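# Rest the wooden block over the centre of the well

## Task

Four desks, each carrying one arm, surround a square opening (the well) with only the floor below it; the well's centre is at x = 0, y = 0 in the scene frame, with its edges parallel to x and y. A ring of wooden sticks already bridges the well. Put the wooden block so that it sits with its centre above the well's centre (block and sticks may overhang the opening). Use as many or as few arms as you like. The block must stay there by itself: if it only holds because a robot keeps it in place, the goal is not met. Finally open the gripper(s) and move the arms away from the block.

## Robot and tools

SETUP. Four identical i2rt Big YAM arms, named arm1, arm2, arm3 and arm4, each with six revolute joints, a two-finger gripper and a camera on the wrist. Approximate foot positions in the scene frame (metres) and facing (degrees counter-clockwise from +x): arm1 (+0.22, +0.56, +0.72) facing -90; arm2 (-0.52, +0.50, +0.72) facing -90; arm3 (-0.22, -0.56, +0.72) facing +90; arm4 (+0.52, -0.50, +0.72) facing +90. So arm1 and arm2 sit on the +y side looking toward -y, arm3 and arm4 on the -y side looking toward +y. The scene frame has its origin on the floor with +z up; the well centre is at x = 0, y = 0. The hand point is midway between the fingertips; its z axis runs along the fingers and the fingers close along its y axis. Reach is about 1.0 m from the joint1 axis. A fixed room camera, cam_high, looks over the scene.

JOINTS (all absolute targets, radians unless noted; the tolerance for counting as arrived is in brackets):
- joint1_rad, -2.879 to 2.879 (0.045): spins the arm about its foot; positive is counter-clockwise seen from above; 0 points the arm the way its foot faces.
- joint2_rad, 0 to 3.141 (0.14): shoulder; 0 leaves the upper arm lying backward near level, larger values lift it and then carry it forward.
- joint3_rad, 0 to 3.019 (0.09): elbow; 0 folds the forearm onto the upper arm, larger values open it.
- joint4_rad, -1.692 to 1.57 (0.055): hand pitch; positive tips the fingers up.
- joint5_rad, -1.57 to 1.57 (0.03): sideways hand swing; positive is toward the arm's right.
- joint6_rad, -2.094 to 2.094 (0.035): hand roll; positive is clockwise viewed from behind the hand.
- gripper_m, 0 to 0.093 metres (0.003): fingertip gap. Each finger presses with roughly 50 to 62 N at most, sometimes less.
With joints 1 and 6 at 0 and the hand level and pointing forward, the wrist camera is on top of the hand, aimed at the fingertips. Joints move at different speeds, so the hand can sweep a wide, curved path between postures.

TOOLS.
execute_actions: argument actions is a list holding exactly one action or nothing. An action is an object keyed by arm name; each arm's value is {"joints": {...}} with any subset of the seven keys above, each an absolute target (not an offset). Example: {"arm1": {"joints": {"gripper_m": 0.05}}, "arm2": {"joints": {"joint1_rad": 0.3}}}. All listed motions begin together and may finish at different moments. Joints or arms left out may still be driving toward earlier targets. An unknown key or a value outside its range rejects the whole call and nothing moves. Optional cameras: a list chosen from arm1_cam_wrist, arm2_cam_wrist, arm3_cam_wrist, arm4_cam_wrist, cam_high, all; omitted, null or ["all"] gives every camera, [] gives none. An empty actions list just reports state and images.
wait: seconds (0 to 10). Commands nothing new; returns the same report as an empty execute_actions.
zoom_image: camera plus region [x0, y0, x1, y1] in pixels of that camera's most recent full image, origin at top-left, at most 504 by 504 pixels.
read_manual: optional section, only "licences"; returns licence text, moves nothing.
finished_scene: scene, the number of the scene you are in; irreversible. Call it only once the block rests on its own and the arms are clear.

READING RESULTS. Each result gives every robot's state (joint_positions etc.) and images, with a "pictures" line listing camera order. joint_status tells how each commanded motion of the last accepted action ended: reached; "off_target" (stopped short and may still be pushing); "contact_stop" or "time_out" (target dropped, joint holds where it halted, though after time_out a joint can keep a nearby target and keep pushing; on_its_own lists such joints, and "held at" is the held target, not the position). "joint command not followed", usually with a "cause:" line, means a self/inter-arm collision check blocked that arm's joint targets (its gripper target still runs); those joints read "not_followed" and may be retried on later actions until valid targets are given. To relieve a pushing joint, command it to its reported position. Very small target changes may produce no motion. If any result reports a stop, later motion calls in the same reply are skipped.

CAUTIONS. The arms do not stop on contact; they keep pressing, possibly hard. A hard squeeze between two arms ends the run; hard hits are also risky, and the collision check ignores fingers, gripper housings and wrist cameras and can trigger late. No state line reports arm-to-arm contact, so watch images. Objects touching robots are fine. Do not knock the block or sticks out of the work area (this ends the scene), and avoid drops, slips and slams. Loose objects may get brief random nudges. Holding loads heats motors: a MOTOR HOT line appears from 85 °C, and at 100 °C an OVER-TEMPERATURE FAULT makes that whole arm go limp and fall until it cools; its unfinished keys then show "limit_stop_at_motor_heat", and you should resend those targets. The robot keeps running on its last command while you compose replies, so do not leave arms straining or holding weight while you think.

Each tool is called after "Request:" in YAML: its name, and indented under it one key for each argument.

## Session

Request:
execute_actions:
  actions: []

Scene clock: 0.00 s.
Motor temperatures (°C, as the motors report them): arm1=[31 29 34 33 32 30] | arm2=[34 35 31 31 32 33] | arm3=[30 32 30 33 32 34] | arm4=[31 32 31 33 31 32]
arm1.joint_positions: joint1_rad=-0.190 joint2_rad=+0.446 joint3_rad=+1.454 joint4_rad=-1.220 joint5_rad=-0.100 joint6_rad=-0.330 gripper_m=+0.095
arm1.joint_status: not commanded
arm1.hand: x=+0.2059 y=+0.3975 z=+1.3464 quat_wxyz=(-0.353, -0.481, -0.616, +0.513) (m; scene frame)
arm2.joint_positions: joint1_rad=+0.397 joint2_rad=+0.533 joint3_rad=+1.338 joint4_rad=-1.284 joint5_rad=+0.020 joint6_rad=-0.061 gripper_m=+0.095
arm2.joint_status: not commanded
arm2.hand: x=-0.4413 y=+0.3010 z=+1.3225 quat_wxyz=(-0.412, -0.463, -0.719, +0.315) (m; scene frame)
arm3.joint_positions: joint1_rad=+0.491 joint2_rad=+0.600 joint3_rad=+1.402 joint4_rad=-1.412 joint5_rad=+0.208 joint6_rad=-0.258 gripper_m=+0.095
arm3.joint_status: not commanded
arm3.hand: x=-0.2812 y=-0.3598 z=+1.3128 quat_wxyz=(-0.354, +0.790, -0.392, -0.312) (m; scene frame)
arm4.joint_positions: joint1_rad=-0.146 joint2_rad=+0.434 joint3_rad=+1.459 joint4_rad=-1.348 joint5_rad=+0.154 joint6_rad=+0.406 gripper_m=+0.094
arm4.joint_status: not commanded
arm4.hand: x=+0.5721 y=-0.3687 z=+1.4155 quat_wxyz=(-0.401, +0.354, -0.730, -0.426) (m; scene frame)
pictures: arm1_cam_wrist, arm2_cam_wrist, arm3_cam_wrist, arm4_cam_wrist, cam_high
Images, in order (width x height): arm1_cam_wrist 504x504, arm2_cam_wrist 504x504, arm3_cam_wrist 504x504, arm4_cam_wrist 504x504, cam_high 504x504.

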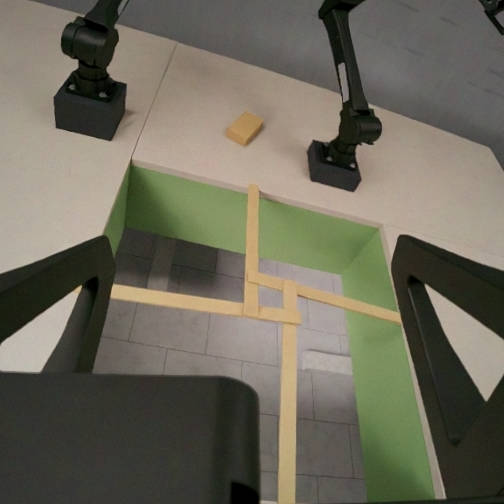

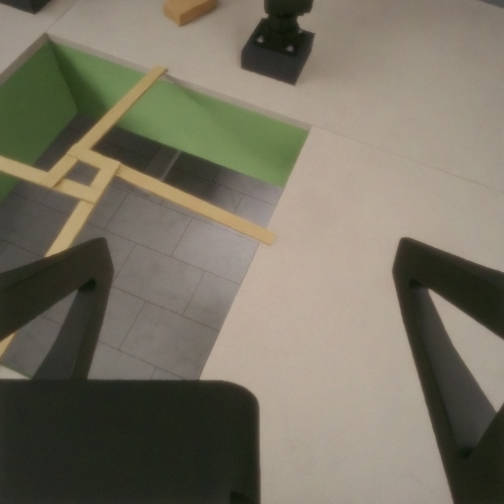

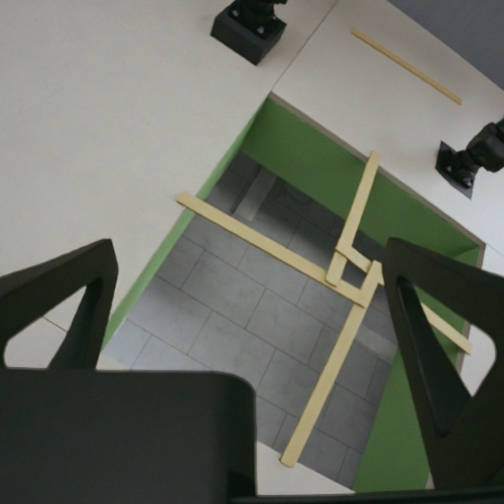

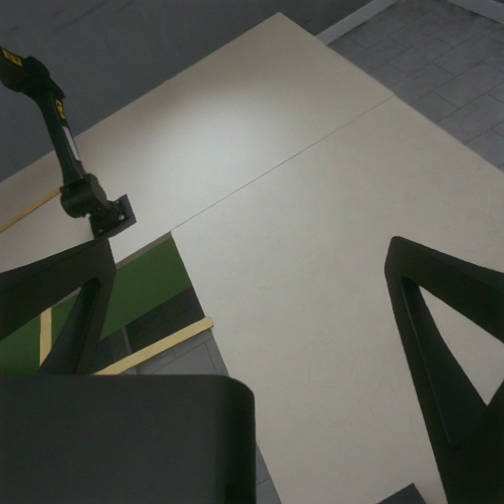

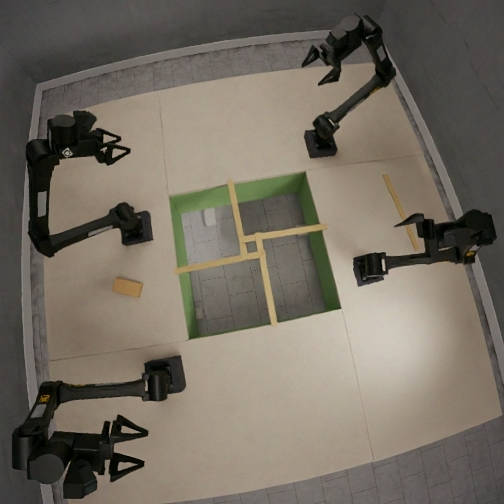

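Request:
execute_actions:
  actions:
    - {"arm3":{"joints":{"joint1_rad":-1.86,"joint2_rad":1.122,"joint3_rad":0.778,"joint4_rad":-1.226,"joint5_rad":0,"joint6_rad":-1.37}}}
  cameras: ["arm3_cam_wrist","cam_high"]

Scene clock: 18.10 s.
Motor temperatures (°C, as the motors report them): arm1=[31 30 37 33 32 30] | arm2=[34 35 35 31 32 33] | arm3=[30 32 34 33 32 34] | arm4=[31 32 34 34 31 32]
arm1.joint_positions: joint1_rad=-0.190 joint2_rad=+0.446 joint3_rad=+1.454 joint4_rad=-1.220 joint5_rad=-0.100 joint6_rad=-0.330 gripper_m=+0.095
arm1.joint_status: not commanded
arm1.hand: x=+0.2059 y=+0.3974 z=+1.3463 quat_wxyz=(-0.353, -0.482, -0.617, +0.513) (m; scene frame)
arm2.joint_positions: joint1_rad=+0.397 joint2_rad=+0.533 joint3_rad=+1.338 joint4_rad=-1.284 joint5_rad=+0.020 joint6_rad=-0.061 gripper_m=+0.095
arm2.joint_status: not commanded
arm2.hand: x=-0.4413 y=+0.3010 z=+1.3225 quat_wxyz=(-0.412, -0.463, -0.719, +0.315) (m; scene frame)
arm3.joint_positions: joint1_rad=-1.860 joint2_rad=+1.137 joint3_rad=+0.783 joint4_rad=-1.223 joint5_rad=+0.001 joint6_rad=-1.355 gripper_m=+0.095
arm3.joint_status: all done
arm3.hand: x=+0.0551 y=-0.6370 z=+0.8953 quat_wxyz=(+0.007, +0.515, -0.857, -0.007) (m; scene frame)
arm4.joint_positions: joint1_rad=-0.146 joint2_rad=+0.434 joint3_rad=+1.459 joint4_rad=-1.348 joint5_rad=+0.154 joint6_rad=+0.406 gripper_m=+0.094
arm4.joint_status: not commanded
arm4.hand: x=+0.5721 y=-0.3687 z=+1.4155 quat_wxyz=(-0.401, +0.354, -0.730, -0.426) (m; scene frame)
pictures: arm3_cam_wrist, cam_high
Images, in order (width x height): arm3_cam_wrist 504x504, cam_high 504x504.

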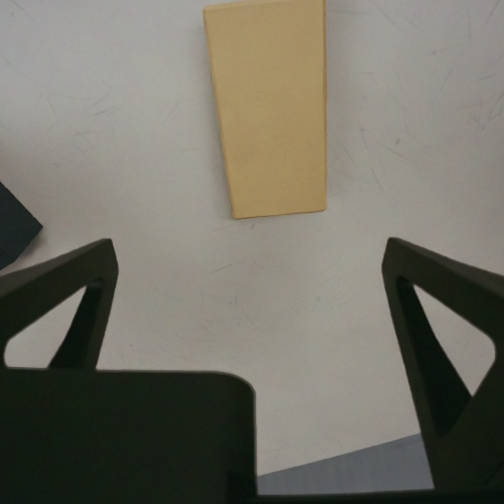

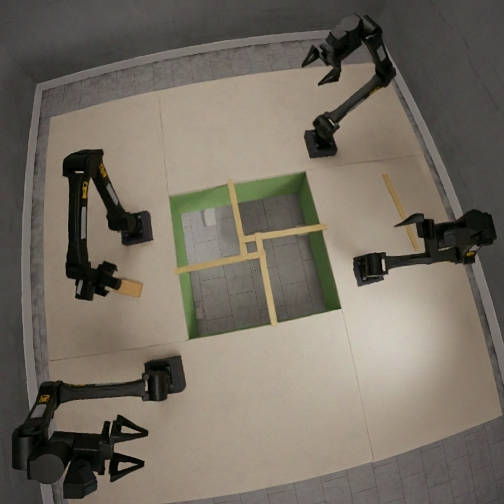

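Request:
execute_actions:
  actions:
    - {"arm3":{"joints":{"joint1_rad":-1.709,"joint2_rad":1.335,"joint3_rad":0.635,"joint4_rad":-0.87,"joint6_rad":-1.22}}}
  cameras: ["arm3_cam_wrist"]

Scene clock: 28.87 s.
Motor temperatures (°C, as the motors report them): arm1=[31 30 38 33 32 30] | arm2=[34 35 36 31 32 33] | arm3=[30 32 34 33 32 34] | arm4=[31 32 35 34 31 32]
arm1.joint_positions: joint1_rad=-0.190 joint2_rad=+0.446 joint3_rad=+1.454 joint4_rad=-1.220 joint5_rad=-0.100 joint6_rad=-0.330 gripper_m=+0.095
arm1.joint_status: not commanded
arm1.hand: x=+0.2059 y=+0.3974 z=+1.3463 quat_wxyz=(-0.353, -0.482, -0.617, +0.513) (m; scene frame)
arm2.joint_positions: joint1_rad=+0.397 joint2_rad=+0.533 joint3_rad=+1.338 joint4_rad=-1.284 joint5_rad=+0.020 joint6_rad=-0.061 gripper_m=+0.095
arm2.joint_status: not commanded
arm2.hand: x=-0.4413 y=+0.3010 z=+1.3225 quat_wxyz=(-0.412, -0.463, -0.719, +0.315) (m; scene frame)
arm3.joint_positions: joint1_rad=-1.705 joint2_rad=+1.347 joint3_rad=+0.628 joint4_rad=-0.883 joint5_rad=+0.001 joint6_rad=-1.235 gripper_m=+0.095
arm3.joint_status: all done
arm3.hand: x=+0.0650 y=-0.5940 z=+0.7884 quat_wxyz=(+0.017, +0.530, -0.848, -0.015) (m; scene frame)
arm4.joint_positions: joint1_rad=-0.146 joint2_rad=+0.434 joint3_rad=+1.459 joint4_rad=-1.348 joint5_rad=+0.154 joint6_rad=+0.406 gripper_m=+0.094
arm4.joint_status: not commanded
arm4.hand: x=+0.5721 y=-0.3687 z=+1.4155 quat_wxyz=(-0.401, +0.354, -0.730, -0.426) (m; scene frame)
pictures: arm3_cam_wrist
Images, in order (width x height): arm3_cam_wrist 504x504.

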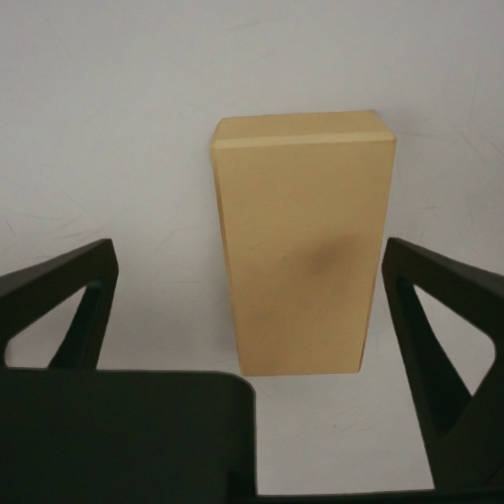

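Request:
execute_actions:
  actions:
    - {"arm3":{"joints":{"joint2_rad":1.518,"joint3_rad":0.65,"joint4_rad":-0.69}}}
  cameras: ["arm3_cam_wrist"]

Request:
execute_actions:
  actions:
    - {"arm3":{"joints":{"gripper_m":0.03}}}
  cameras: ["arm3_cam_wrist"]

Scene clock: 35.47 s.
Motor temperatures (°C, as the motors report them): arm1=[31 30 39 33 32 30] | arm2=[34 35 36 31 32 33] | arm3=[30 33 34 33 32 34] | arm4=[31 32 35 34 31 32]
arm1.joint_positions: joint1_rad=-0.190 joint2_rad=+0.446 joint3_rad=+1.454 joint4_rad=-1.220 joint5_rad=-0.100 joint6_rad=-0.330 gripper_m=+0.095
arm1.joint_status: not commanded
arm1.hand: x=+0.2059 y=+0.3974 z=+1.3463 quat_wxyz=(-0.353, -0.482, -0.617, +0.513) (m; scene frame)
arm2.joint_positions: joint1_rad=+0.397 joint2_rad=+0.533 joint3_rad=+1.338 joint4_rad=-1.284 joint5_rad=+0.020 joint6_rad=-0.061 gripper_m=+0.095
arm2.joint_status: not commanded
arm2.hand: x=-0.4413 y=+0.3010 z=+1.3225 quat_wxyz=(-0.412, -0.463, -0.719, +0.315) (m; scene frame)
arm3.joint_positions: joint1_rad=-1.705 joint2_rad=+1.523 joint3_rad=+0.628 joint4_rad=-0.702 joint5_rad=+0.001 joint6_rad=-1.235 gripper_m=+0.095
arm3.joint_status: all done
arm3.hand: x=+0.0845 y=-0.5961 z=+0.7389 quat_wxyz=(+0.015, +0.530, -0.848, -0.013) (m; scene frame)
arm4.joint_positions: joint1_rad=-0.146 joint2_rad=+0.434 joint3_rad=+1.459 joint4_rad=-1.348 joint5_rad=+0.154 joint6_rad=+0.406 gripper_m=+0.094
arm4.joint_status: not commanded
arm4.hand: x=+0.5721 y=-0.3687 z=+1.4155 quat_wxyz=(-0.401, +0.354, -0.730, -0.426) (m; scene frame)
pictures: arm3_cam_wrist
Images, in order (width x height): arm3_cam_wrist 504x504.

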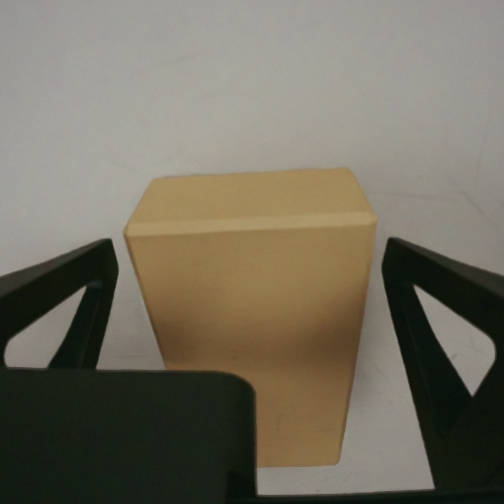

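Scene clock: 36.10 s.
Motor temperatures (°C, as the motors report them): arm1=[31 30 39 33 32 30] | arm2=[34 35 36 31 32 33] | arm3=[30 33 34 33 32 34] | arm4=[31 32 35 34 31 32]
arm1.joint_positions: joint1_rad=-0.190 joint2_rad=+0.446 joint3_rad=+1.454 joint4_rad=-1.220 joint5_rad=-0.100 joint6_rad=-0.330 gripper_m=+0.095
arm1.joint_status: not commanded
arm1.hand: x=+0.2059 y=+0.3974 z=+1.3463 quat_wxyz=(-0.353, -0.482, -0.617, +0.513) (m; scene frame)
arm2.joint_positions: joint1_rad=+0.397 joint2_rad=+0.533 joint3_rad=+1.338 joint4_rad=-1.284 joint5_rad=+0.020 joint6_rad=-0.061 gripper_m=+0.095
arm2.joint_status: not commanded
arm2.hand: x=-0.4413 y=+0.3010 z=+1.3225 quat_wxyz=(-0.412, -0.463, -0.719, +0.315) (m; scene frame)
arm3.joint_positions: joint1_rad=-1.705 joint2_rad=+1.523 joint3_rad=+0.628 joint4_rad=-0.701 joint5_rad=+0.000 joint6_rad=-1.232 gripper_m=+0.070
arm3.joint_status: gripper_m off_target (ended at +0.070, target +0.030)
arm3.hand: x=+0.0848 y=-0.5960 z=+0.7389 quat_wxyz=(+0.014, +0.529, -0.849, -0.013) (m; scene frame)
arm4.joint_positions: joint1_rad=-0.146 joint2_rad=+0.434 joint3_rad=+1.459 joint4_rad=-1.348 joint5_rad=+0.154 joint6_rad=+0.406 gripper_m=+0.094
arm4.joint_status: not commanded
arm4.hand: x=+0.5721 y=-0.3687 z=+1.4155 quat_wxyz=(-0.401, +0.354, -0.730, -0.426) (m; scene frame)
pictures: arm3_cam_wrist
Images, in order (width x height): arm3_cam_wrist 504x504.

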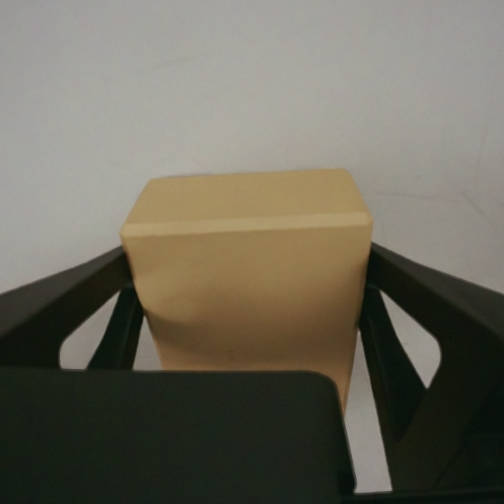

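Request:
execute_actions:
  actions:
    - {"arm3":{"joints":{"joint2_rad":1.122,"joint3_rad":0.778,"joint4_rad":-1.226}}}
  cameras: []

Request:
execute_actions:
  actions:
    - {"arm3":{"joints":{"joint1_rad":-0.363,"joint2_rad":2.057,"joint3_rad":1.74,"joint4_rad":-1.235,"joint6_rad":-0.36}}}
  cameras: ["arm3_cam_wrist","cam_high"]

Scene clock: 44.83 s.
Motor temperatures (°C, as the motors report them): arm1=[31 30 39 33 32 30] | arm2=[34 35 36 31 32 33] | arm3=[30 33 34 33 32 34] | arm4=[31 32 36 34 31 32]
arm1.joint_positions: joint1_rad=-0.190 joint2_rad=+0.446 joint3_rad=+1.454 joint4_rad=-1.220 joint5_rad=-0.100 joint6_rad=-0.330 gripper_m=+0.095
arm1.joint_status: not commanded
arm1.hand: x=+0.2059 y=+0.3974 z=+1.3463 quat_wxyz=(-0.353, -0.482, -0.617, +0.513) (m; scene frame)
arm2.joint_positions: joint1_rad=+0.397 joint2_rad=+0.533 joint3_rad=+1.338 joint4_rad=-1.284 joint5_rad=+0.020 joint6_rad=-0.061 gripper_m=+0.095
arm2.joint_status: not commanded
arm2.hand: x=-0.4413 y=+0.3010 z=+1.3225 quat_wxyz=(-0.412, -0.463, -0.719, +0.315) (m; scene frame)
arm3.joint_positions: joint1_rad=-1.705 joint2_rad=+1.118 joint3_rad=+0.739 joint4_rad=-1.214 joint5_rad=+0.000 joint6_rad=-1.232 gripper_m=+0.070
arm3.joint_status: all done
arm3.hand: x=+0.0491 y=-0.5922 z=+0.8848 quat_wxyz=(+0.013, +0.529, -0.849, -0.012) (m; scene frame)
arm4.joint_positions: joint1_rad=-0.146 joint2_rad=+0.434 joint3_rad=+1.459 joint4_rad=-1.348 joint5_rad=+0.154 joint6_rad=+0.406 gripper_m=+0.094
arm4.joint_status: not commanded
arm4.hand: x=+0.5721 y=-0.3687 z=+1.4155 quat_wxyz=(-0.401, +0.354, -0.730, -0.426) (m; scene frame)
pictures: none
No camera images: the call's "cameras" was empty. Leave "cameras" out to get every camera's image.

Scene clock: 47.07 s.
Motor temperatures (°C, as the motors report them): arm1=[31 30 39 33 32 30] | arm2=[34 35 36 31 32 33] | arm3=[30 33 35 33 32 34] | arm4=[31 32 36 34 31 32]
arm1.joint_positions: joint1_rad=-0.190 joint2_rad=+0.446 joint3_rad=+1.454 joint4_rad=-1.220 joint5_rad=-0.100 joint6_rad=-0.330 gripper_m=+0.095
arm1.joint_status: not commanded
arm1.hand: x=+0.2059 y=+0.3974 z=+1.3463 quat_wxyz=(-0.353, -0.482, -0.617, +0.513) (m; scene frame)
arm2.joint_positions: joint1_rad=+0.397 joint2_rad=+0.533 joint3_rad=+1.338 joint4_rad=-1.284 joint5_rad=+0.020 joint6_rad=-0.061 gripper_m=+0.095
arm2.joint_status: not commanded
arm2.hand: x=-0.4413 y=+0.3010 z=+1.3225 quat_wxyz=(-0.412, -0.463, -0.719, +0.315) (m; scene frame)
arm3.joint_positions: joint1_rad=-0.369 joint2_rad=+2.083 joint3_rad=+1.672 joint4_rad=-1.222 joint5_rad=-0.003 joint6_rad=-0.375 gripper_m=+0.070
arm3.joint_status: all done
arm3.hand: x=-0.0090 y=+0.0042 z=+0.8037 quat_wxyz=(+0.032, +0.715, -0.699, +0.005) (m; scene frame)
arm4.joint_positions: joint1_rad=-0.146 joint2_rad=+0.434 joint3_rad=+1.459 joint4_rad=-1.348 joint5_rad=+0.154 joint6_rad=+0.406 gripper_m=+0.094
arm4.joint_status: not commanded
arm4.hand: x=+0.5721 y=-0.3687 z=+1.4155 quat_wxyz=(-0.401, +0.354, -0.730, -0.426) (m; scene frame)
pictures: arm3_cam_wrist, cam_high
Images, in order (width x height): arm3_cam_wrist 504x504, cam_high 504x504.

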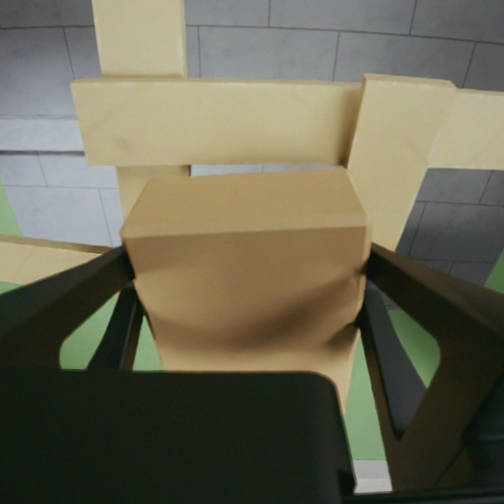

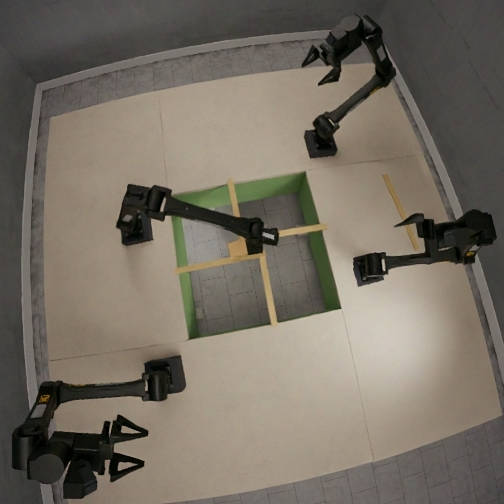

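Request:
execute_actions:
  actions:
    - {"arm3":{"joints":{"joint1_rad":-0.375,"joint2_rad":2.14,"joint3_rad":1.78,"joint4_rad":-1.13}}}
  cameras: ["arm3_cam_wrist"]

Scene clock: 54.80 s.
Motor temperatures (°C, as the motors report them): arm1=[31 30 39 33 32 30] | arm2=[34 35 37 31 32 33] | arm3=[30 35 38 33 32 34] | arm4=[31 32 36 34 31 32]
arm1.joint_positions: joint1_rad=-0.190 joint2_rad=+0.446 joint3_rad=+1.454 joint4_rad=-1.220 joint5_rad=-0.100 joint6_rad=-0.330 gripper_m=+0.095
arm1.joint_status: not commanded
arm1.hand: x=+0.2059 y=+0.3974 z=+1.3463 quat_wxyz=(-0.353, -0.482, -0.617, +0.513) (m; scene frame)
arm2.joint_positions: joint1_rad=+0.397 joint2_rad=+0.533 joint3_rad=+1.338 joint4_rad=-1.284 joint5_rad=+0.020 joint6_rad=-0.061 gripper_m=+0.095
arm2.joint_status: not commanded
arm2.hand: x=-0.4413 y=+0.3010 z=+1.3225 quat_wxyz=(-0.412, -0.463, -0.719, +0.315) (m; scene frame)
arm3.joint_positions: joint1_rad=-0.370 joint2_rad=+2.126 joint3_rad=+1.727 joint4_rad=-1.142 joint5_rad=+0.000 joint6_rad=-0.373 gripper_m=+0.070
arm3.joint_status: all done
arm3.hand: x=+0.0043 y=+0.0385 z=+0.7965 quat_wxyz=(-0.010, +0.714, -0.700, -0.012) (m; scene frame)
arm4.joint_positions: joint1_rad=-0.146 joint2_rad=+0.434 joint3_rad=+1.459 joint4_rad=-1.348 joint5_rad=+0.154 joint6_rad=+0.406 gripper_m=+0.094
arm4.joint_status: not commanded
arm4.hand: x=+0.5721 y=-0.3687 z=+1.4155 quat_wxyz=(-0.401, +0.354, -0.730, -0.426) (m; scene frame)
pictures: arm3_cam_wrist
Images, in order (width x height): arm3_cam_wrist 504x504.

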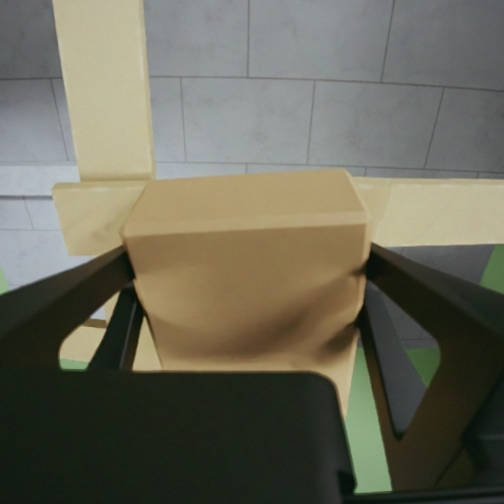

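Lower ~2.5cm via joint2.

Request:
execute_actions:
  actions:
    - {"arm3":{"joints":{"joint2_rad":2.18}}}
  cameras: ["arm3_cam_wrist","arm1_cam_wrist"]

Scene clock: 60.97 s.
Motor temperatures (°C, as the motors report them): arm1=[31 30 40 33 32 30] | arm2=[34 35 37 31 32 33] | arm3=[30 36 39 33 32 34] | arm4=[31 32 36 34 31 32]
arm1.joint_positions: joint1_rad=-0.190 joint2_rad=+0.446 joint3_rad=+1.454 joint4_rad=-1.220 joint5_rad=-0.100 joint6_rad=-0.330 gripper_m=+0.095
arm1.joint_status: not commanded
arm1.hand: x=+0.2059 y=+0.3974 z=+1.3463 quat_wxyz=(-0.353, -0.482, -0.617, +0.513) (m; scene frame)
arm2.joint_positions: joint1_rad=+0.397 joint2_rad=+0.533 joint3_rad=+1.338 joint4_rad=-1.284 joint5_rad=+0.020 joint6_rad=-0.061 gripper_m=+0.095
arm2.joint_status: not commanded
arm2.hand: x=-0.4413 y=+0.3010 z=+1.3225 quat_wxyz=(-0.412, -0.463, -0.719, +0.315) (m; scene frame)
arm3.joint_positions: joint1_rad=-0.370 joint2_rad=+2.134 joint3_rad=+1.733 joint4_rad=-1.142 joint5_rad=+0.002 joint6_rad=-0.371 gripper_m=+0.070
arm3.joint_status: all done
arm3.hand: x=+0.0052 y=+0.0399 z=+0.7942 quat_wxyz=(-0.010, +0.713, -0.701, -0.011) (m; scene frame)
arm4.joint_positions: joint1_rad=-0.146 joint2_rad=+0.434 joint3_rad=+1.459 joint4_rad=-1.348 joint5_rad=+0.154 joint6_rad=+0.406 gripper_m=+0.094
arm4.joint_status: not commanded
arm4.hand: x=+0.5721 y=-0.3687 z=+1.4155 quat_wxyz=(-0.401, +0.354, -0.730, -0.426) (m; scene frame)
pictures: arm1_cam_wrist, arm3_cam_wrist
Images, in order (width x height): arm1_cam_wrist 504x504, arm3_cam_wrist 504x504.

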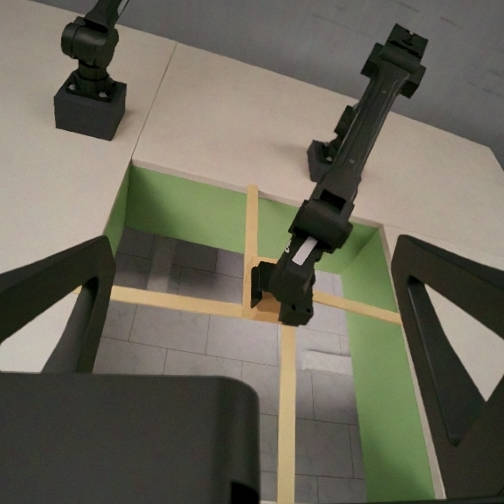

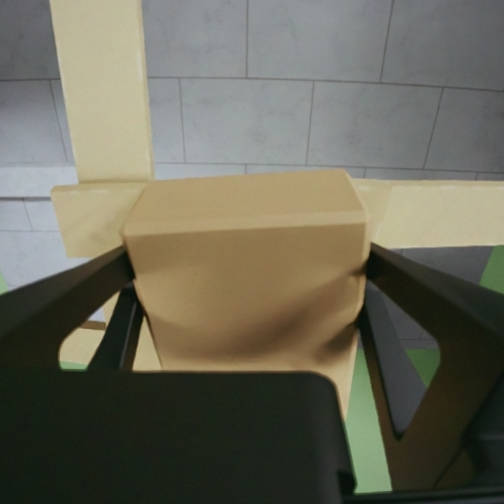

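It's already resting. Release.

Request:
execute_actions:
  actions:
    - {"arm3":{"joints":{"joint2_rad":2.12,"gripper_m":0.093}}}
  cameras: []

Request:
execute_actions:
  actions:
    - {"arm3":{"joints":{"joint2_rad":1.7,"joint3_rad":1.6}}}
  cameras: ["arm3_cam_wrist","cam_high"]

Scene clock: 68.73 s.
Motor temperatures (°C, as the motors report them): arm1=[31 30 40 33 32 30] | arm2=[34 35 37 31 32 33] | arm3=[30 37 39 33 32 34] | arm4=[31 32 36 34 31 32]
arm1.joint_positions: joint1_rad=-0.190 joint2_rad=+0.446 joint3_rad=+1.454 joint4_rad=-1.220 joint5_rad=-0.100 joint6_rad=-0.330 gripper_m=+0.095
arm1.joint_status: not commanded
arm1.hand: x=+0.2059 y=+0.3974 z=+1.3463 quat_wxyz=(-0.353, -0.482, -0.617, +0.513) (m; scene frame)
arm2.joint_positions: joint1_rad=+0.397 joint2_rad=+0.533 joint3_rad=+1.338 joint4_rad=-1.284 joint5_rad=+0.020 joint6_rad=-0.061 gripper_m=+0.095
arm2.joint_status: not commanded
arm2.hand: x=-0.4413 y=+0.3010 z=+1.3225 quat_wxyz=(-0.412, -0.463, -0.719, +0.315) (m; scene frame)
arm3.joint_positions: joint1_rad=-0.370 joint2_rad=+2.133 joint3_rad=+1.733 joint4_rad=-1.142 joint5_rad=+0.002 joint6_rad=-0.371 gripper_m=+0.093
arm3.joint_status: all done
arm3.hand: x=+0.0052 y=+0.0401 z=+0.7944 quat_wxyz=(-0.010, +0.713, -0.701, -0.011) (m; scene frame)
arm4.joint_positions: joint1_rad=-0.146 joint2_rad=+0.434 joint3_rad=+1.459 joint4_rad=-1.348 joint5_rad=+0.154 joint6_rad=+0.406 gripper_m=+0.094
arm4.joint_status: not commanded
arm4.hand: x=+0.5721 y=-0.3687 z=+1.4155 quat_wxyz=(-0.401, +0.354, -0.730, -0.426) (m; scene frame)
pictures: none
No camera images: the call's "cameras" was empty. Leave "cameras" out to get every camera's image.

Scene clock: 70.20 s.
Motor temperatures (°C, as the motors report them): arm1=[31 30 40 33 32 30] | arm2=[34 35 37 31 32 33] | arm3=[30 37 39 33 32 34] | arm4=[31 32 36 34 31 32]
arm1.joint_positions: joint1_rad=-0.190 joint2_rad=+0.446 joint3_rad=+1.454 joint4_rad=-1.220 joint5_rad=-0.100 joint6_rad=-0.330 gripper_m=+0.095
arm1.joint_status: not commanded
arm1.hand: x=+0.2059 y=+0.3974 z=+1.3463 quat_wxyz=(-0.353, -0.482, -0.617, +0.513) (m; scene frame)
arm2.joint_positions: joint1_rad=+0.397 joint2_rad=+0.533 joint3_rad=+1.338 joint4_rad=-1.284 joint5_rad=+0.020 joint6_rad=-0.061 gripper_m=+0.095
arm2.joint_status: not commanded
arm2.hand: x=-0.4413 y=+0.3010 z=+1.3225 quat_wxyz=(-0.412, -0.463, -0.719, +0.315) (m; scene frame)
arm3.joint_positions: joint1_rad=-0.370 joint2_rad=+1.694 joint3_rad=+1.593 joint4_rad=-1.137 joint5_rad=+0.002 joint6_rad=-0.371 gripper_m=+0.093
arm3.joint_status: all done
arm3.hand: x=-0.0071 y=-0.0019 z=+1.0015 quat_wxyz=(-0.148, +0.703, -0.692, -0.073) (m; scene frame)
arm4.joint_positions: joint1_rad=-0.146 joint2_rad=+0.434 joint3_rad=+1.459 joint4_rad=-1.348 joint5_rad=+0.154 joint6_rad=+0.406 gripper_m=+0.094
arm4.joint_status: not commanded
arm4.hand: x=+0.5721 y=-0.3687 z=+1.4155 quat_wxyz=(-0.401, +0.354, -0.730, -0.426) (m; scene frame)
pictures: arm3_cam_wrist, cam_high
Images, in order (width x height): arm3_cam_wrist 504x504, cam_high 504x504.

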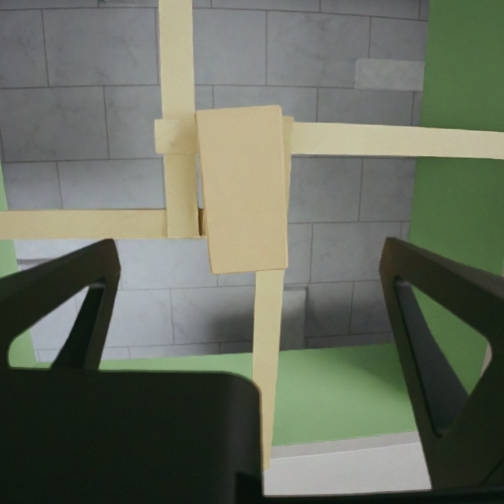

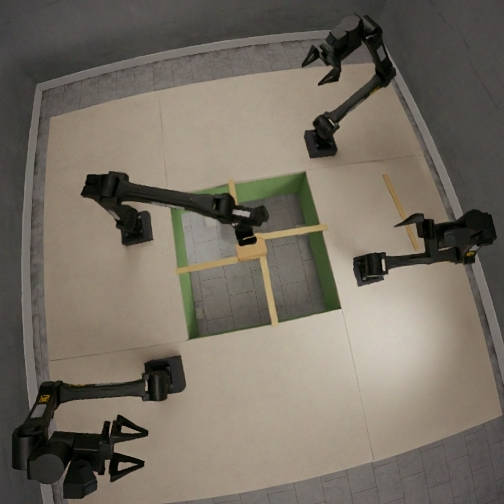

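Request:
finished_scene:
  scene: 1

The scene is finished: the task was done.


## Next scene

The same job, from a new start.

Request:
execute_actions:
  actions: []
  cameras: ["cam_high"]

Scene clock: 0.00 s.
Motor temperatures (°C, as the motors report them): arm1=[31 29 35 33 32 30] | arm2=[34 35 33 31 32 33] | arm3=[30 33 32 33 32 34] | arm4=[31 32 33 33 31 32]
arm1.joint_positions: joint1_rad=-0.332 joint2_rad=+0.624 joint3_rad=+1.425 joint4_rad=-1.435 joint5_rad=+0.085 joint6_rad=+0.296 gripper_m=+0.095
arm1.joint_status: not commanded
arm1.hand: x=+0.1350 y=+0.3493 z=+1.2549 quat_wxyz=(-0.286, -0.800, -0.400, +0.343) (m; scene frame)
arm2.joint_positions: joint1_rad=-0.023 joint2_rad=+0.594 joint3_rad=+1.355 joint4_rad=-1.191 joint5_rad=+0.119 joint6_rad=+0.272 gripper_m=+0.095
arm2.joint_status: not commanded
arm2.hand: x=-0.5473 y=+0.2571 z=+1.3402 quat_wxyz=(-0.389, -0.698, -0.468, +0.379) (m; scene frame)
arm3.joint_positions: joint1_rad=+0.244 joint2_rad=+0.455 joint3_rad=+1.430 joint4_rad=-1.291 joint5_rad=-0.267 joint6_rad=+0.205 gripper_m=+0.095
arm3.joint_status: not commanded
arm3.hand: x=-0.2920 y=-0.4255 z=+1.3758 quat_wxyz=(-0.211, +0.632, -0.495, -0.557) (m; scene frame)
arm4.joint_positions: joint1_rad=-0.205 joint2_rad=+0.467 joint3_rad=+1.351 joint4_rad=-1.201 joint5_rad=+0.005 joint6_rad=+0.087 gripper_m=+0.094
arm4.joint_status: not commanded
arm4.hand: x=+0.5655 y=-0.3137 z=+1.3952 quat_wxyz=(-0.436, +0.481, -0.653, -0.391) (m; scene frame)
pictures: cam_high
Images, in order (width x height): cam_high 504x504.

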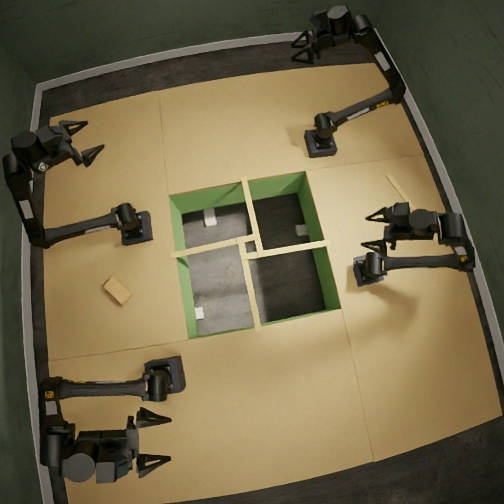

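Request:
execute_actions:
  actions:
    - {"arm3":{"joints":{"joint1_rad":-1.902,"joint2_rad":1.405,"joint3_rad":0.72,"joint4_rad":-0.87,"joint5_rad":0,"joint6_rad":-1.08}}}
  cameras: ["arm3_cam_wrist"]

Scene clock: 7.10 s.
Motor temperatures (°C, as the motors report them): arm1=[31 29 38 33 32 30] | arm2=[34 35 35 31 32 33] | arm3=[30 33 33 33 32 34] | arm4=[31 32 35 34 31 32]
arm1.joint_positions: joint1_rad=-0.332 joint2_rad=+0.624 joint3_rad=+1.425 joint4_rad=-1.435 joint5_rad=+0.085 joint6_rad=+0.296 gripper_m=+0.095
arm1.joint_status: not commanded
arm1.hand: x=+0.1350 y=+0.3493 z=+1.2549 quat_wxyz=(-0.286, -0.800, -0.400, +0.343) (m; scene frame)
arm2.joint_positions: joint1_rad=-0.023 joint2_rad=+0.594 joint3_rad=+1.355 joint4_rad=-1.191 joint5_rad=+0.119 joint6_rad=+0.272 gripper_m=+0.095
arm2.joint_status: not commanded
arm2.hand: x=-0.5473 y=+0.2571 z=+1.3402 quat_wxyz=(-0.389, -0.698, -0.468, +0.379) (m; scene frame)
arm3.joint_positions: joint1_rad=-1.904 joint2_rad=+1.394 joint3_rad=+0.721 joint4_rad=-0.876 joint5_rad=-0.001 joint6_rad=-1.065 gripper_m=+0.095
arm3.joint_status: all done
arm3.hand: x=+0.0929 y=-0.6617 z=+0.8014 quat_wxyz=(-0.003, +0.365, -0.931, +0.002) (m; scene frame)
arm4.joint_positions: joint1_rad=-0.205 joint2_rad=+0.467 joint3_rad=+1.351 joint4_rad=-1.201 joint5_rad=+0.005 joint6_rad=+0.087 gripper_m=+0.094
arm4.joint_status: not commanded
arm4.hand: x=+0.5655 y=-0.3137 z=+1.3952 quat_wxyz=(-0.436, +0.481, -0.653, -0.391) (m; scene frame)
pictures: arm3_cam_wrist
Images, in order (width x height): arm3_cam_wrist 504x504.

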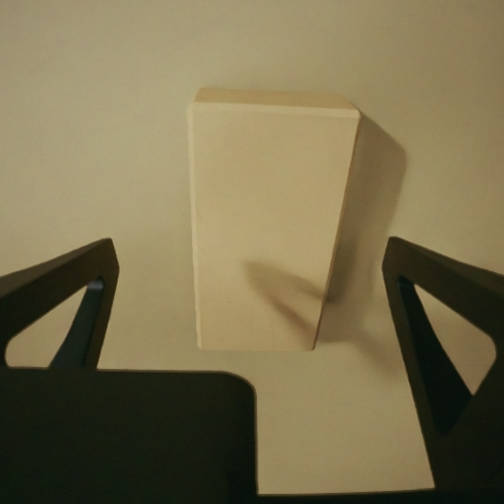

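Request:
execute_actions:
  actions:
    - {"arm3":{"joints":{"joint1_rad":-1.937,"joint2_rad":1.55,"joint3_rad":0.69,"joint4_rad":-0.70}}}
  cameras: ["arm3_cam_wrist"]

Request:
execute_actions:
  actions:
    - {"arm3":{"joints":{"gripper_m":0.03}}}
  cameras: ["arm3_cam_wrist"]

Request:
execute_actions:
  actions:
    - {"arm3":{"joints":{"joint2_rad":1.122,"joint3_rad":0.778,"joint4_rad":-1.226}}}
  cameras: []

Request:
execute_actions:
  actions:
    - {"arm3":{"joints":{"joint1_rad":-0.37,"joint2_rad":2.0,"joint3_rad":1.76,"joint4_rad":-1.24,"joint6_rad":-0.36}}}
  cameras: ["arm3_cam_wrist"]

Scene clock: 17.43 s.
Motor temperatures (°C, as the motors report them): arm1=[31 30 40 33 32 30] | arm2=[34 35 37 31 32 33] | arm3=[30 34 34 33 32 34] | arm4=[31 32 37 34 31 32]
arm1.joint_positions: joint1_rad=-0.332 joint2_rad=+0.624 joint3_rad=+1.425 joint4_rad=-1.435 joint5_rad=+0.085 joint6_rad=+0.296 gripper_m=+0.095
arm1.joint_status: not commanded
arm1.hand: x=+0.1350 y=+0.3493 z=+1.2549 quat_wxyz=(-0.286, -0.800, -0.400, +0.343) (m; scene frame)
arm2.joint_positions: joint1_rad=-0.023 joint2_rad=+0.594 joint3_rad=+1.355 joint4_rad=-1.191 joint5_rad=+0.119 joint6_rad=+0.272 gripper_m=+0.095
arm2.joint_status: not commanded
arm2.hand: x=-0.5473 y=+0.2571 z=+1.3402 quat_wxyz=(-0.389, -0.698, -0.468, +0.379) (m; scene frame)
arm3.joint_positions: joint1_rad=-1.933 joint2_rad=+1.550 joint3_rad=+0.693 joint4_rad=-0.713 joint5_rad=-0.001 joint6_rad=-1.065 gripper_m=+0.095
arm3.joint_status: all done
arm3.hand: x=+0.0951 y=-0.6727 z=+0.7461 quat_wxyz=(+0.005, +0.352, -0.936, -0.005) (m; scene frame)
arm4.joint_positions: joint1_rad=-0.205 joint2_rad=+0.467 joint3_rad=+1.351 joint4_rad=-1.201 joint5_rad=+0.005 joint6_rad=+0.087 gripper_m=+0.094
arm4.joint_status: not commanded
arm4.hand: x=+0.5655 y=-0.3137 z=+1.3952 quat_wxyz=(-0.436, +0.481, -0.653, -0.391) (m; scene frame)
pictures: arm3_cam_wrist
Images, in order (width x height): arm3_cam_wrist 504x504.

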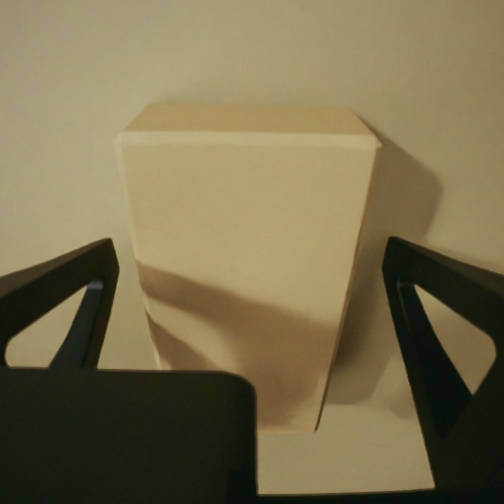

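Scene clock: 18.07 s.
Motor temperatures (°C, as the motors report them): arm1=[31 30 40 33 32 30] | arm2=[34 35 37 31 32 33] | arm3=[30 34 34 33 32 34] | arm4=[31 32 37 34 31 32]
arm1.joint_positions: joint1_rad=-0.332 joint2_rad=+0.624 joint3_rad=+1.425 joint4_rad=-1.435 joint5_rad=+0.085 joint6_rad=+0.296 gripper_m=+0.095
arm1.joint_status: not commanded
arm1.hand: x=+0.1350 y=+0.3493 z=+1.2549 quat_wxyz=(-0.286, -0.800, -0.400, +0.343) (m; scene frame)
arm2.joint_positions: joint1_rad=-0.023 joint2_rad=+0.594 joint3_rad=+1.355 joint4_rad=-1.191 joint5_rad=+0.119 joint6_rad=+0.272 gripper_m=+0.095
arm2.joint_status: not commanded
arm2.hand: x=-0.5473 y=+0.2571 z=+1.3402 quat_wxyz=(-0.389, -0.698, -0.468, +0.379) (m; scene frame)
arm3.joint_positions: joint1_rad=-1.933 joint2_rad=+1.550 joint3_rad=+0.693 joint4_rad=-0.711 joint5_rad=-0.001 joint6_rad=-1.066 gripper_m=+0.069
arm3.joint_status: gripper_m off_target (ended at +0.069, target +0.030)
arm3.hand: x=+0.0957 y=-0.6729 z=+0.7461 quat_wxyz=(+0.004, +0.353, -0.936, -0.004) (m; scene frame)
arm4.joint_positions: joint1_rad=-0.205 joint2_rad=+0.467 joint3_rad=+1.351 joint4_rad=-1.201 joint5_rad=+0.005 joint6_rad=+0.087 gripper_m=+0.094
arm4.joint_status: not commanded
arm4.hand: x=+0.5655 y=-0.3137 z=+1.3952 quat_wxyz=(-0.436, +0.481, -0.653, -0.391) (m; scene frame)
pictures: arm3_cam_wrist
Images, in order (width x height): arm3_cam_wrist 504x504.

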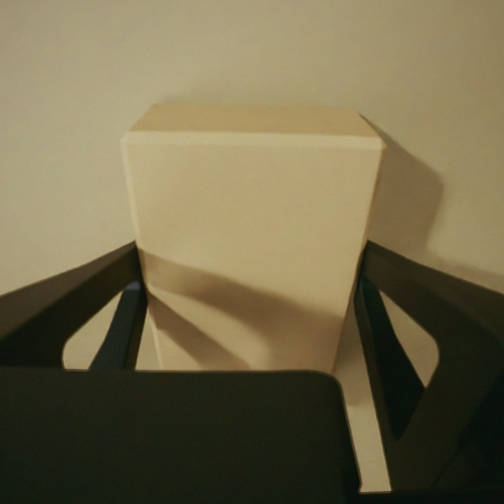

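Scene clock: 19.30 s.
Motor temperatures (°C, as the motors report them): arm1=[31 30 40 33 32 30] | arm2=[34 35 37 31 32 33] | arm3=[30 34 35 33 32 34] | arm4=[31 32 37 34 31 32]
arm1.joint_positions: joint1_rad=-0.332 joint2_rad=+0.624 joint3_rad=+1.425 joint4_rad=-1.435 joint5_rad=+0.085 joint6_rad=+0.296 gripper_m=+0.095
arm1.joint_status: not commanded
arm1.hand: x=+0.1350 y=+0.3493 z=+1.2549 quat_wxyz=(-0.286, -0.800, -0.400, +0.343) (m; scene frame)
arm2.joint_positions: joint1_rad=-0.023 joint2_rad=+0.594 joint3_rad=+1.355 joint4_rad=-1.191 joint5_rad=+0.119 joint6_rad=+0.272 gripper_m=+0.095
arm2.joint_status: not commanded
arm2.hand: x=-0.5473 y=+0.2571 z=+1.3402 quat_wxyz=(-0.389, -0.698, -0.468, +0.379) (m; scene frame)
arm3.joint_positions: joint1_rad=-1.933 joint2_rad=+1.122 joint3_rad=+0.728 joint4_rad=-1.214 joint5_rad=-0.001 joint6_rad=-1.066 gripper_m=+0.069
arm3.joint_status: all done
arm3.hand: x=+0.0311 y=-0.6496 z=+0.8802 quat_wxyz=(+0.019, +0.352, -0.935, -0.017) (m; scene frame)
arm4.joint_positions: joint1_rad=-0.205 joint2_rad=+0.467 joint3_rad=+1.351 joint4_rad=-1.201 joint5_rad=+0.005 joint6_rad=+0.087 gripper_m=+0.094
arm4.joint_status: not commanded
arm4.hand: x=+0.5655 y=-0.3137 z=+1.3952 quat_wxyz=(-0.436, +0.481, -0.653, -0.391) (m; scene frame)
pictures: none
No camera images: the call's "cameras" was empty. Leave "cameras" out to get every camera's image.

Scene clock: 21.40 s.
Motor temperatures (°C, as the motors report them): arm1=[31 30 41 33 32 30] | arm2=[34 35 37 31 32 33] | arm3=[30 34 36 33 32 34] | arm4=[31 32 37 34 31 32]
arm1.joint_positions: joint1_rad=-0.332 joint2_rad=+0.624 joint3_rad=+1.425 joint4_rad=-1.435 joint5_rad=+0.085 joint6_rad=+0.296 gripper_m=+0.095
arm1.joint_status: not commanded
arm1.hand: x=+0.1350 y=+0.3493 z=+1.2549 quat_wxyz=(-0.286, -0.800, -0.400, +0.343) (m; scene frame)
arm2.joint_positions: joint1_rad=-0.023 joint2_rad=+0.594 joint3_rad=+1.355 joint4_rad=-1.191 joint5_rad=+0.119 joint6_rad=+0.272 gripper_m=+0.095
arm2.joint_status: not commanded
arm2.hand: x=-0.5473 y=+0.2571 z=+1.3402 quat_wxyz=(-0.389, -0.698, -0.468, +0.379) (m; scene frame)
arm3.joint_positions: joint1_rad=-0.375 joint2_rad=+2.022 joint3_rad=+1.694 joint4_rad=-1.228 joint5_rad=-0.003 joint6_rad=-0.375 gripper_m=+0.069
arm3.joint_status: all done
arm3.hand: x=-0.0009 y=+0.0139 z=+0.8472 quat_wxyz=(-0.003, +0.713, -0.701, -0.011) (m; scene frame)
arm4.joint_positions: joint1_rad=-0.205 joint2_rad=+0.467 joint3_rad=+1.351 joint4_rad=-1.201 joint5_rad=+0.005 joint6_rad=+0.087 gripper_m=+0.094
arm4.joint_status: not commanded
arm4.hand: x=+0.5655 y=-0.3137 z=+1.3952 quat_wxyz=(-0.436, +0.481, -0.653, -0.391) (m; scene frame)
pictures: arm3_cam_wrist
Images, in order (width x height): arm3_cam_wrist 504x504.

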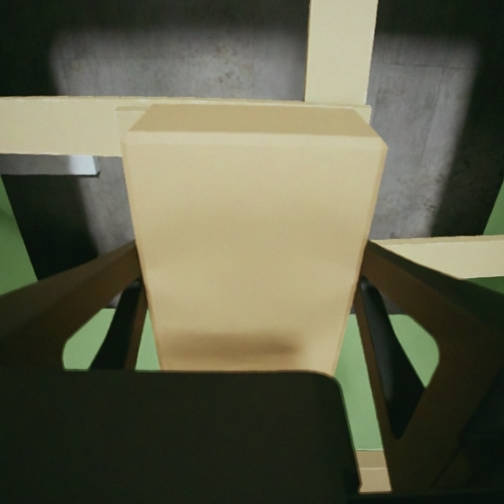

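Good position; lower.

Request:
execute_actions:
  actions:
    - {"arm3":{"joints":{"joint2_rad":2.11,"joint4_rad":-1.15}}}
  cameras: ["arm3_cam_wrist"]

Scene clock: 25.70 s.
Motor temperatures (°C, as the motors report them): arm1=[31 30 41 33 32 30] | arm2=[34 35 37 31 32 33] | arm3=[30 35 37 33 32 34] | arm4=[31 32 37 34 31 32]
arm1.joint_positions: joint1_rad=-0.332 joint2_rad=+0.624 joint3_rad=+1.425 joint4_rad=-1.435 joint5_rad=+0.085 joint6_rad=+0.296 gripper_m=+0.095
arm1.joint_status: not commanded
arm1.hand: x=+0.1350 y=+0.3493 z=+1.2549 quat_wxyz=(-0.286, -0.800, -0.400, +0.343) (m; scene frame)
arm2.joint_positions: joint1_rad=-0.023 joint2_rad=+0.594 joint3_rad=+1.355 joint4_rad=-1.191 joint5_rad=+0.119 joint6_rad=+0.272 gripper_m=+0.095
arm2.joint_status: not commanded
arm2.hand: x=-0.5473 y=+0.2571 z=+1.3402 quat_wxyz=(-0.389, -0.698, -0.468, +0.379) (m; scene frame)
arm3.joint_positions: joint1_rad=-0.373 joint2_rad=+2.105 joint3_rad=+1.711 joint4_rad=-1.160 joint5_rad=+0.001 joint6_rad=-0.373 gripper_m=+0.069
arm3.joint_status: all done
arm3.hand: x=+0.0038 y=+0.0300 z=+0.8042 quat_wxyz=(-0.005, +0.713, -0.701, -0.009) (m; scene frame)
arm4.joint_positions: joint1_rad=-0.205 joint2_rad=+0.467 joint3_rad=+1.351 joint4_rad=-1.201 joint5_rad=+0.005 joint6_rad=+0.087 gripper_m=+0.094
arm4.joint_status: not commanded
arm4.hand: x=+0.5655 y=-0.3137 z=+1.3952 quat_wxyz=(-0.436, +0.481, -0.653, -0.391) (m; scene frame)
pictures: arm3_cam_wrist
Images, in order (width x height): arm3_cam_wrist 504x504.

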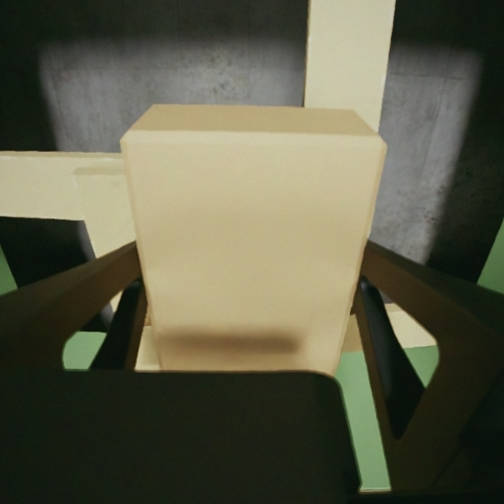

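Request:
execute_actions:
  actions:
    - {"arm3":{"joints":{"gripper_m":0.093}}}
  cameras: []

Request:
execute_actions:
  actions:
    - {"arm3":{"joints":{"joint2_rad":1.7,"joint3_rad":1.6}}}
  cameras: ["arm3_cam_wrist"]

Scene clock: 33.37 s.
Motor temperatures (°C, as the motors report them): arm1=[31 30 42 33 32 30] | arm2=[34 35 38 31 32 33] | arm3=[30 37 39 33 32 34] | arm4=[31 32 38 34 31 32]
arm1.joint_positions: joint1_rad=-0.332 joint2_rad=+0.624 joint3_rad=+1.425 joint4_rad=-1.435 joint5_rad=+0.085 joint6_rad=+0.296 gripper_m=+0.095
arm1.joint_status: not commanded
arm1.hand: x=+0.1350 y=+0.3493 z=+1.2549 quat_wxyz=(-0.286, -0.800, -0.400, +0.343) (m; scene frame)
arm2.joint_positions: joint1_rad=-0.023 joint2_rad=+0.594 joint3_rad=+1.355 joint4_rad=-1.191 joint5_rad=+0.119 joint6_rad=+0.272 gripper_m=+0.095
arm2.joint_status: not commanded
arm2.hand: x=-0.5473 y=+0.2571 z=+1.3402 quat_wxyz=(-0.389, -0.698, -0.468, +0.379) (m; scene frame)
arm3.joint_positions: joint1_rad=-0.373 joint2_rad=+2.105 joint3_rad=+1.711 joint4_rad=-1.160 joint5_rad=+0.001 joint6_rad=-0.373 gripper_m=+0.093
arm3.joint_status: all done
arm3.hand: x=+0.0038 y=+0.0300 z=+0.8042 quat_wxyz=(-0.005, +0.713, -0.701, -0.009) (m; scene frame)
arm4.joint_positions: joint1_rad=-0.205 joint2_rad=+0.467 joint3_rad=+1.351 joint4_rad=-1.201 joint5_rad=+0.005 joint6_rad=+0.087 gripper_m=+0.094
arm4.joint_status: not commanded
arm4.hand: x=+0.5655 y=-0.3137 z=+1.3952 quat_wxyz=(-0.436, +0.481, -0.653, -0.391) (m; scene frame)
pictures: none
No camera images: the call's "cameras" was empty. Leave "cameras" out to get every camera's image.

Scene clock: 34.80 s.
Motor temperatures (°C, as the motors report them): arm1=[31 30 42 33 32 30] | arm2=[34 35 38 31 32 33] | arm3=[30 37 39 33 32 34] | arm4=[31 32 38 34 31 32]
arm1.joint_positions: joint1_rad=-0.332 joint2_rad=+0.624 joint3_rad=+1.425 joint4_rad=-1.435 joint5_rad=+0.085 joint6_rad=+0.296 gripper_m=+0.095
arm1.joint_status: not commanded
arm1.hand: x=+0.1350 y=+0.3493 z=+1.2549 quat_wxyz=(-0.286, -0.800, -0.400, +0.343) (m; scene frame)
arm2.joint_positions: joint1_rad=-0.023 joint2_rad=+0.594 joint3_rad=+1.355 joint4_rad=-1.191 joint5_rad=+0.119 joint6_rad=+0.272 gripper_m=+0.095
arm2.joint_status: not commanded
arm2.hand: x=-0.5473 y=+0.2571 z=+1.3402 quat_wxyz=(-0.389, -0.698, -0.468, +0.379) (m; scene frame)
arm3.joint_positions: joint1_rad=-0.373 joint2_rad=+1.688 joint3_rad=+1.590 joint4_rad=-1.156 joint5_rad=+0.001 joint6_rad=-0.373 gripper_m=+0.093
arm3.joint_status: all done
arm3.hand: x=-0.0074 y=-0.0082 z=+1.0019 quat_wxyz=(-0.141, +0.703, -0.693, -0.070) (m; scene frame)
arm4.joint_positions: joint1_rad=-0.205 joint2_rad=+0.467 joint3_rad=+1.351 joint4_rad=-1.201 joint5_rad=+0.005 joint6_rad=+0.087 gripper_m=+0.094
arm4.joint_status: not commanded
arm4.hand: x=+0.5655 y=-0.3137 z=+1.3952 quat_wxyz=(-0.436, +0.481, -0.653, -0.391) (m; scene frame)
pictures: arm3_cam_wrist
Images, in order (width x height): arm3_cam_wrist 504x504.

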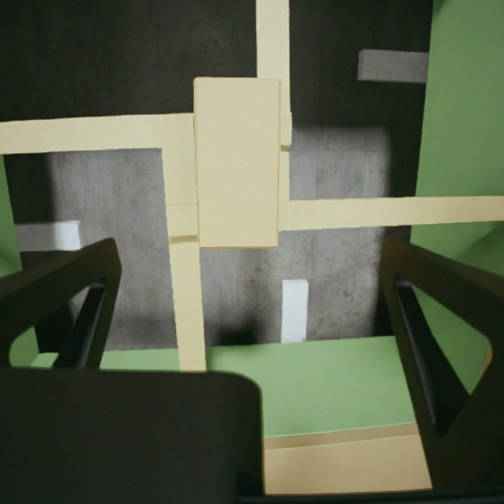

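Request:
finished_scene:
  scene: 2

The scene is finished: the task was done.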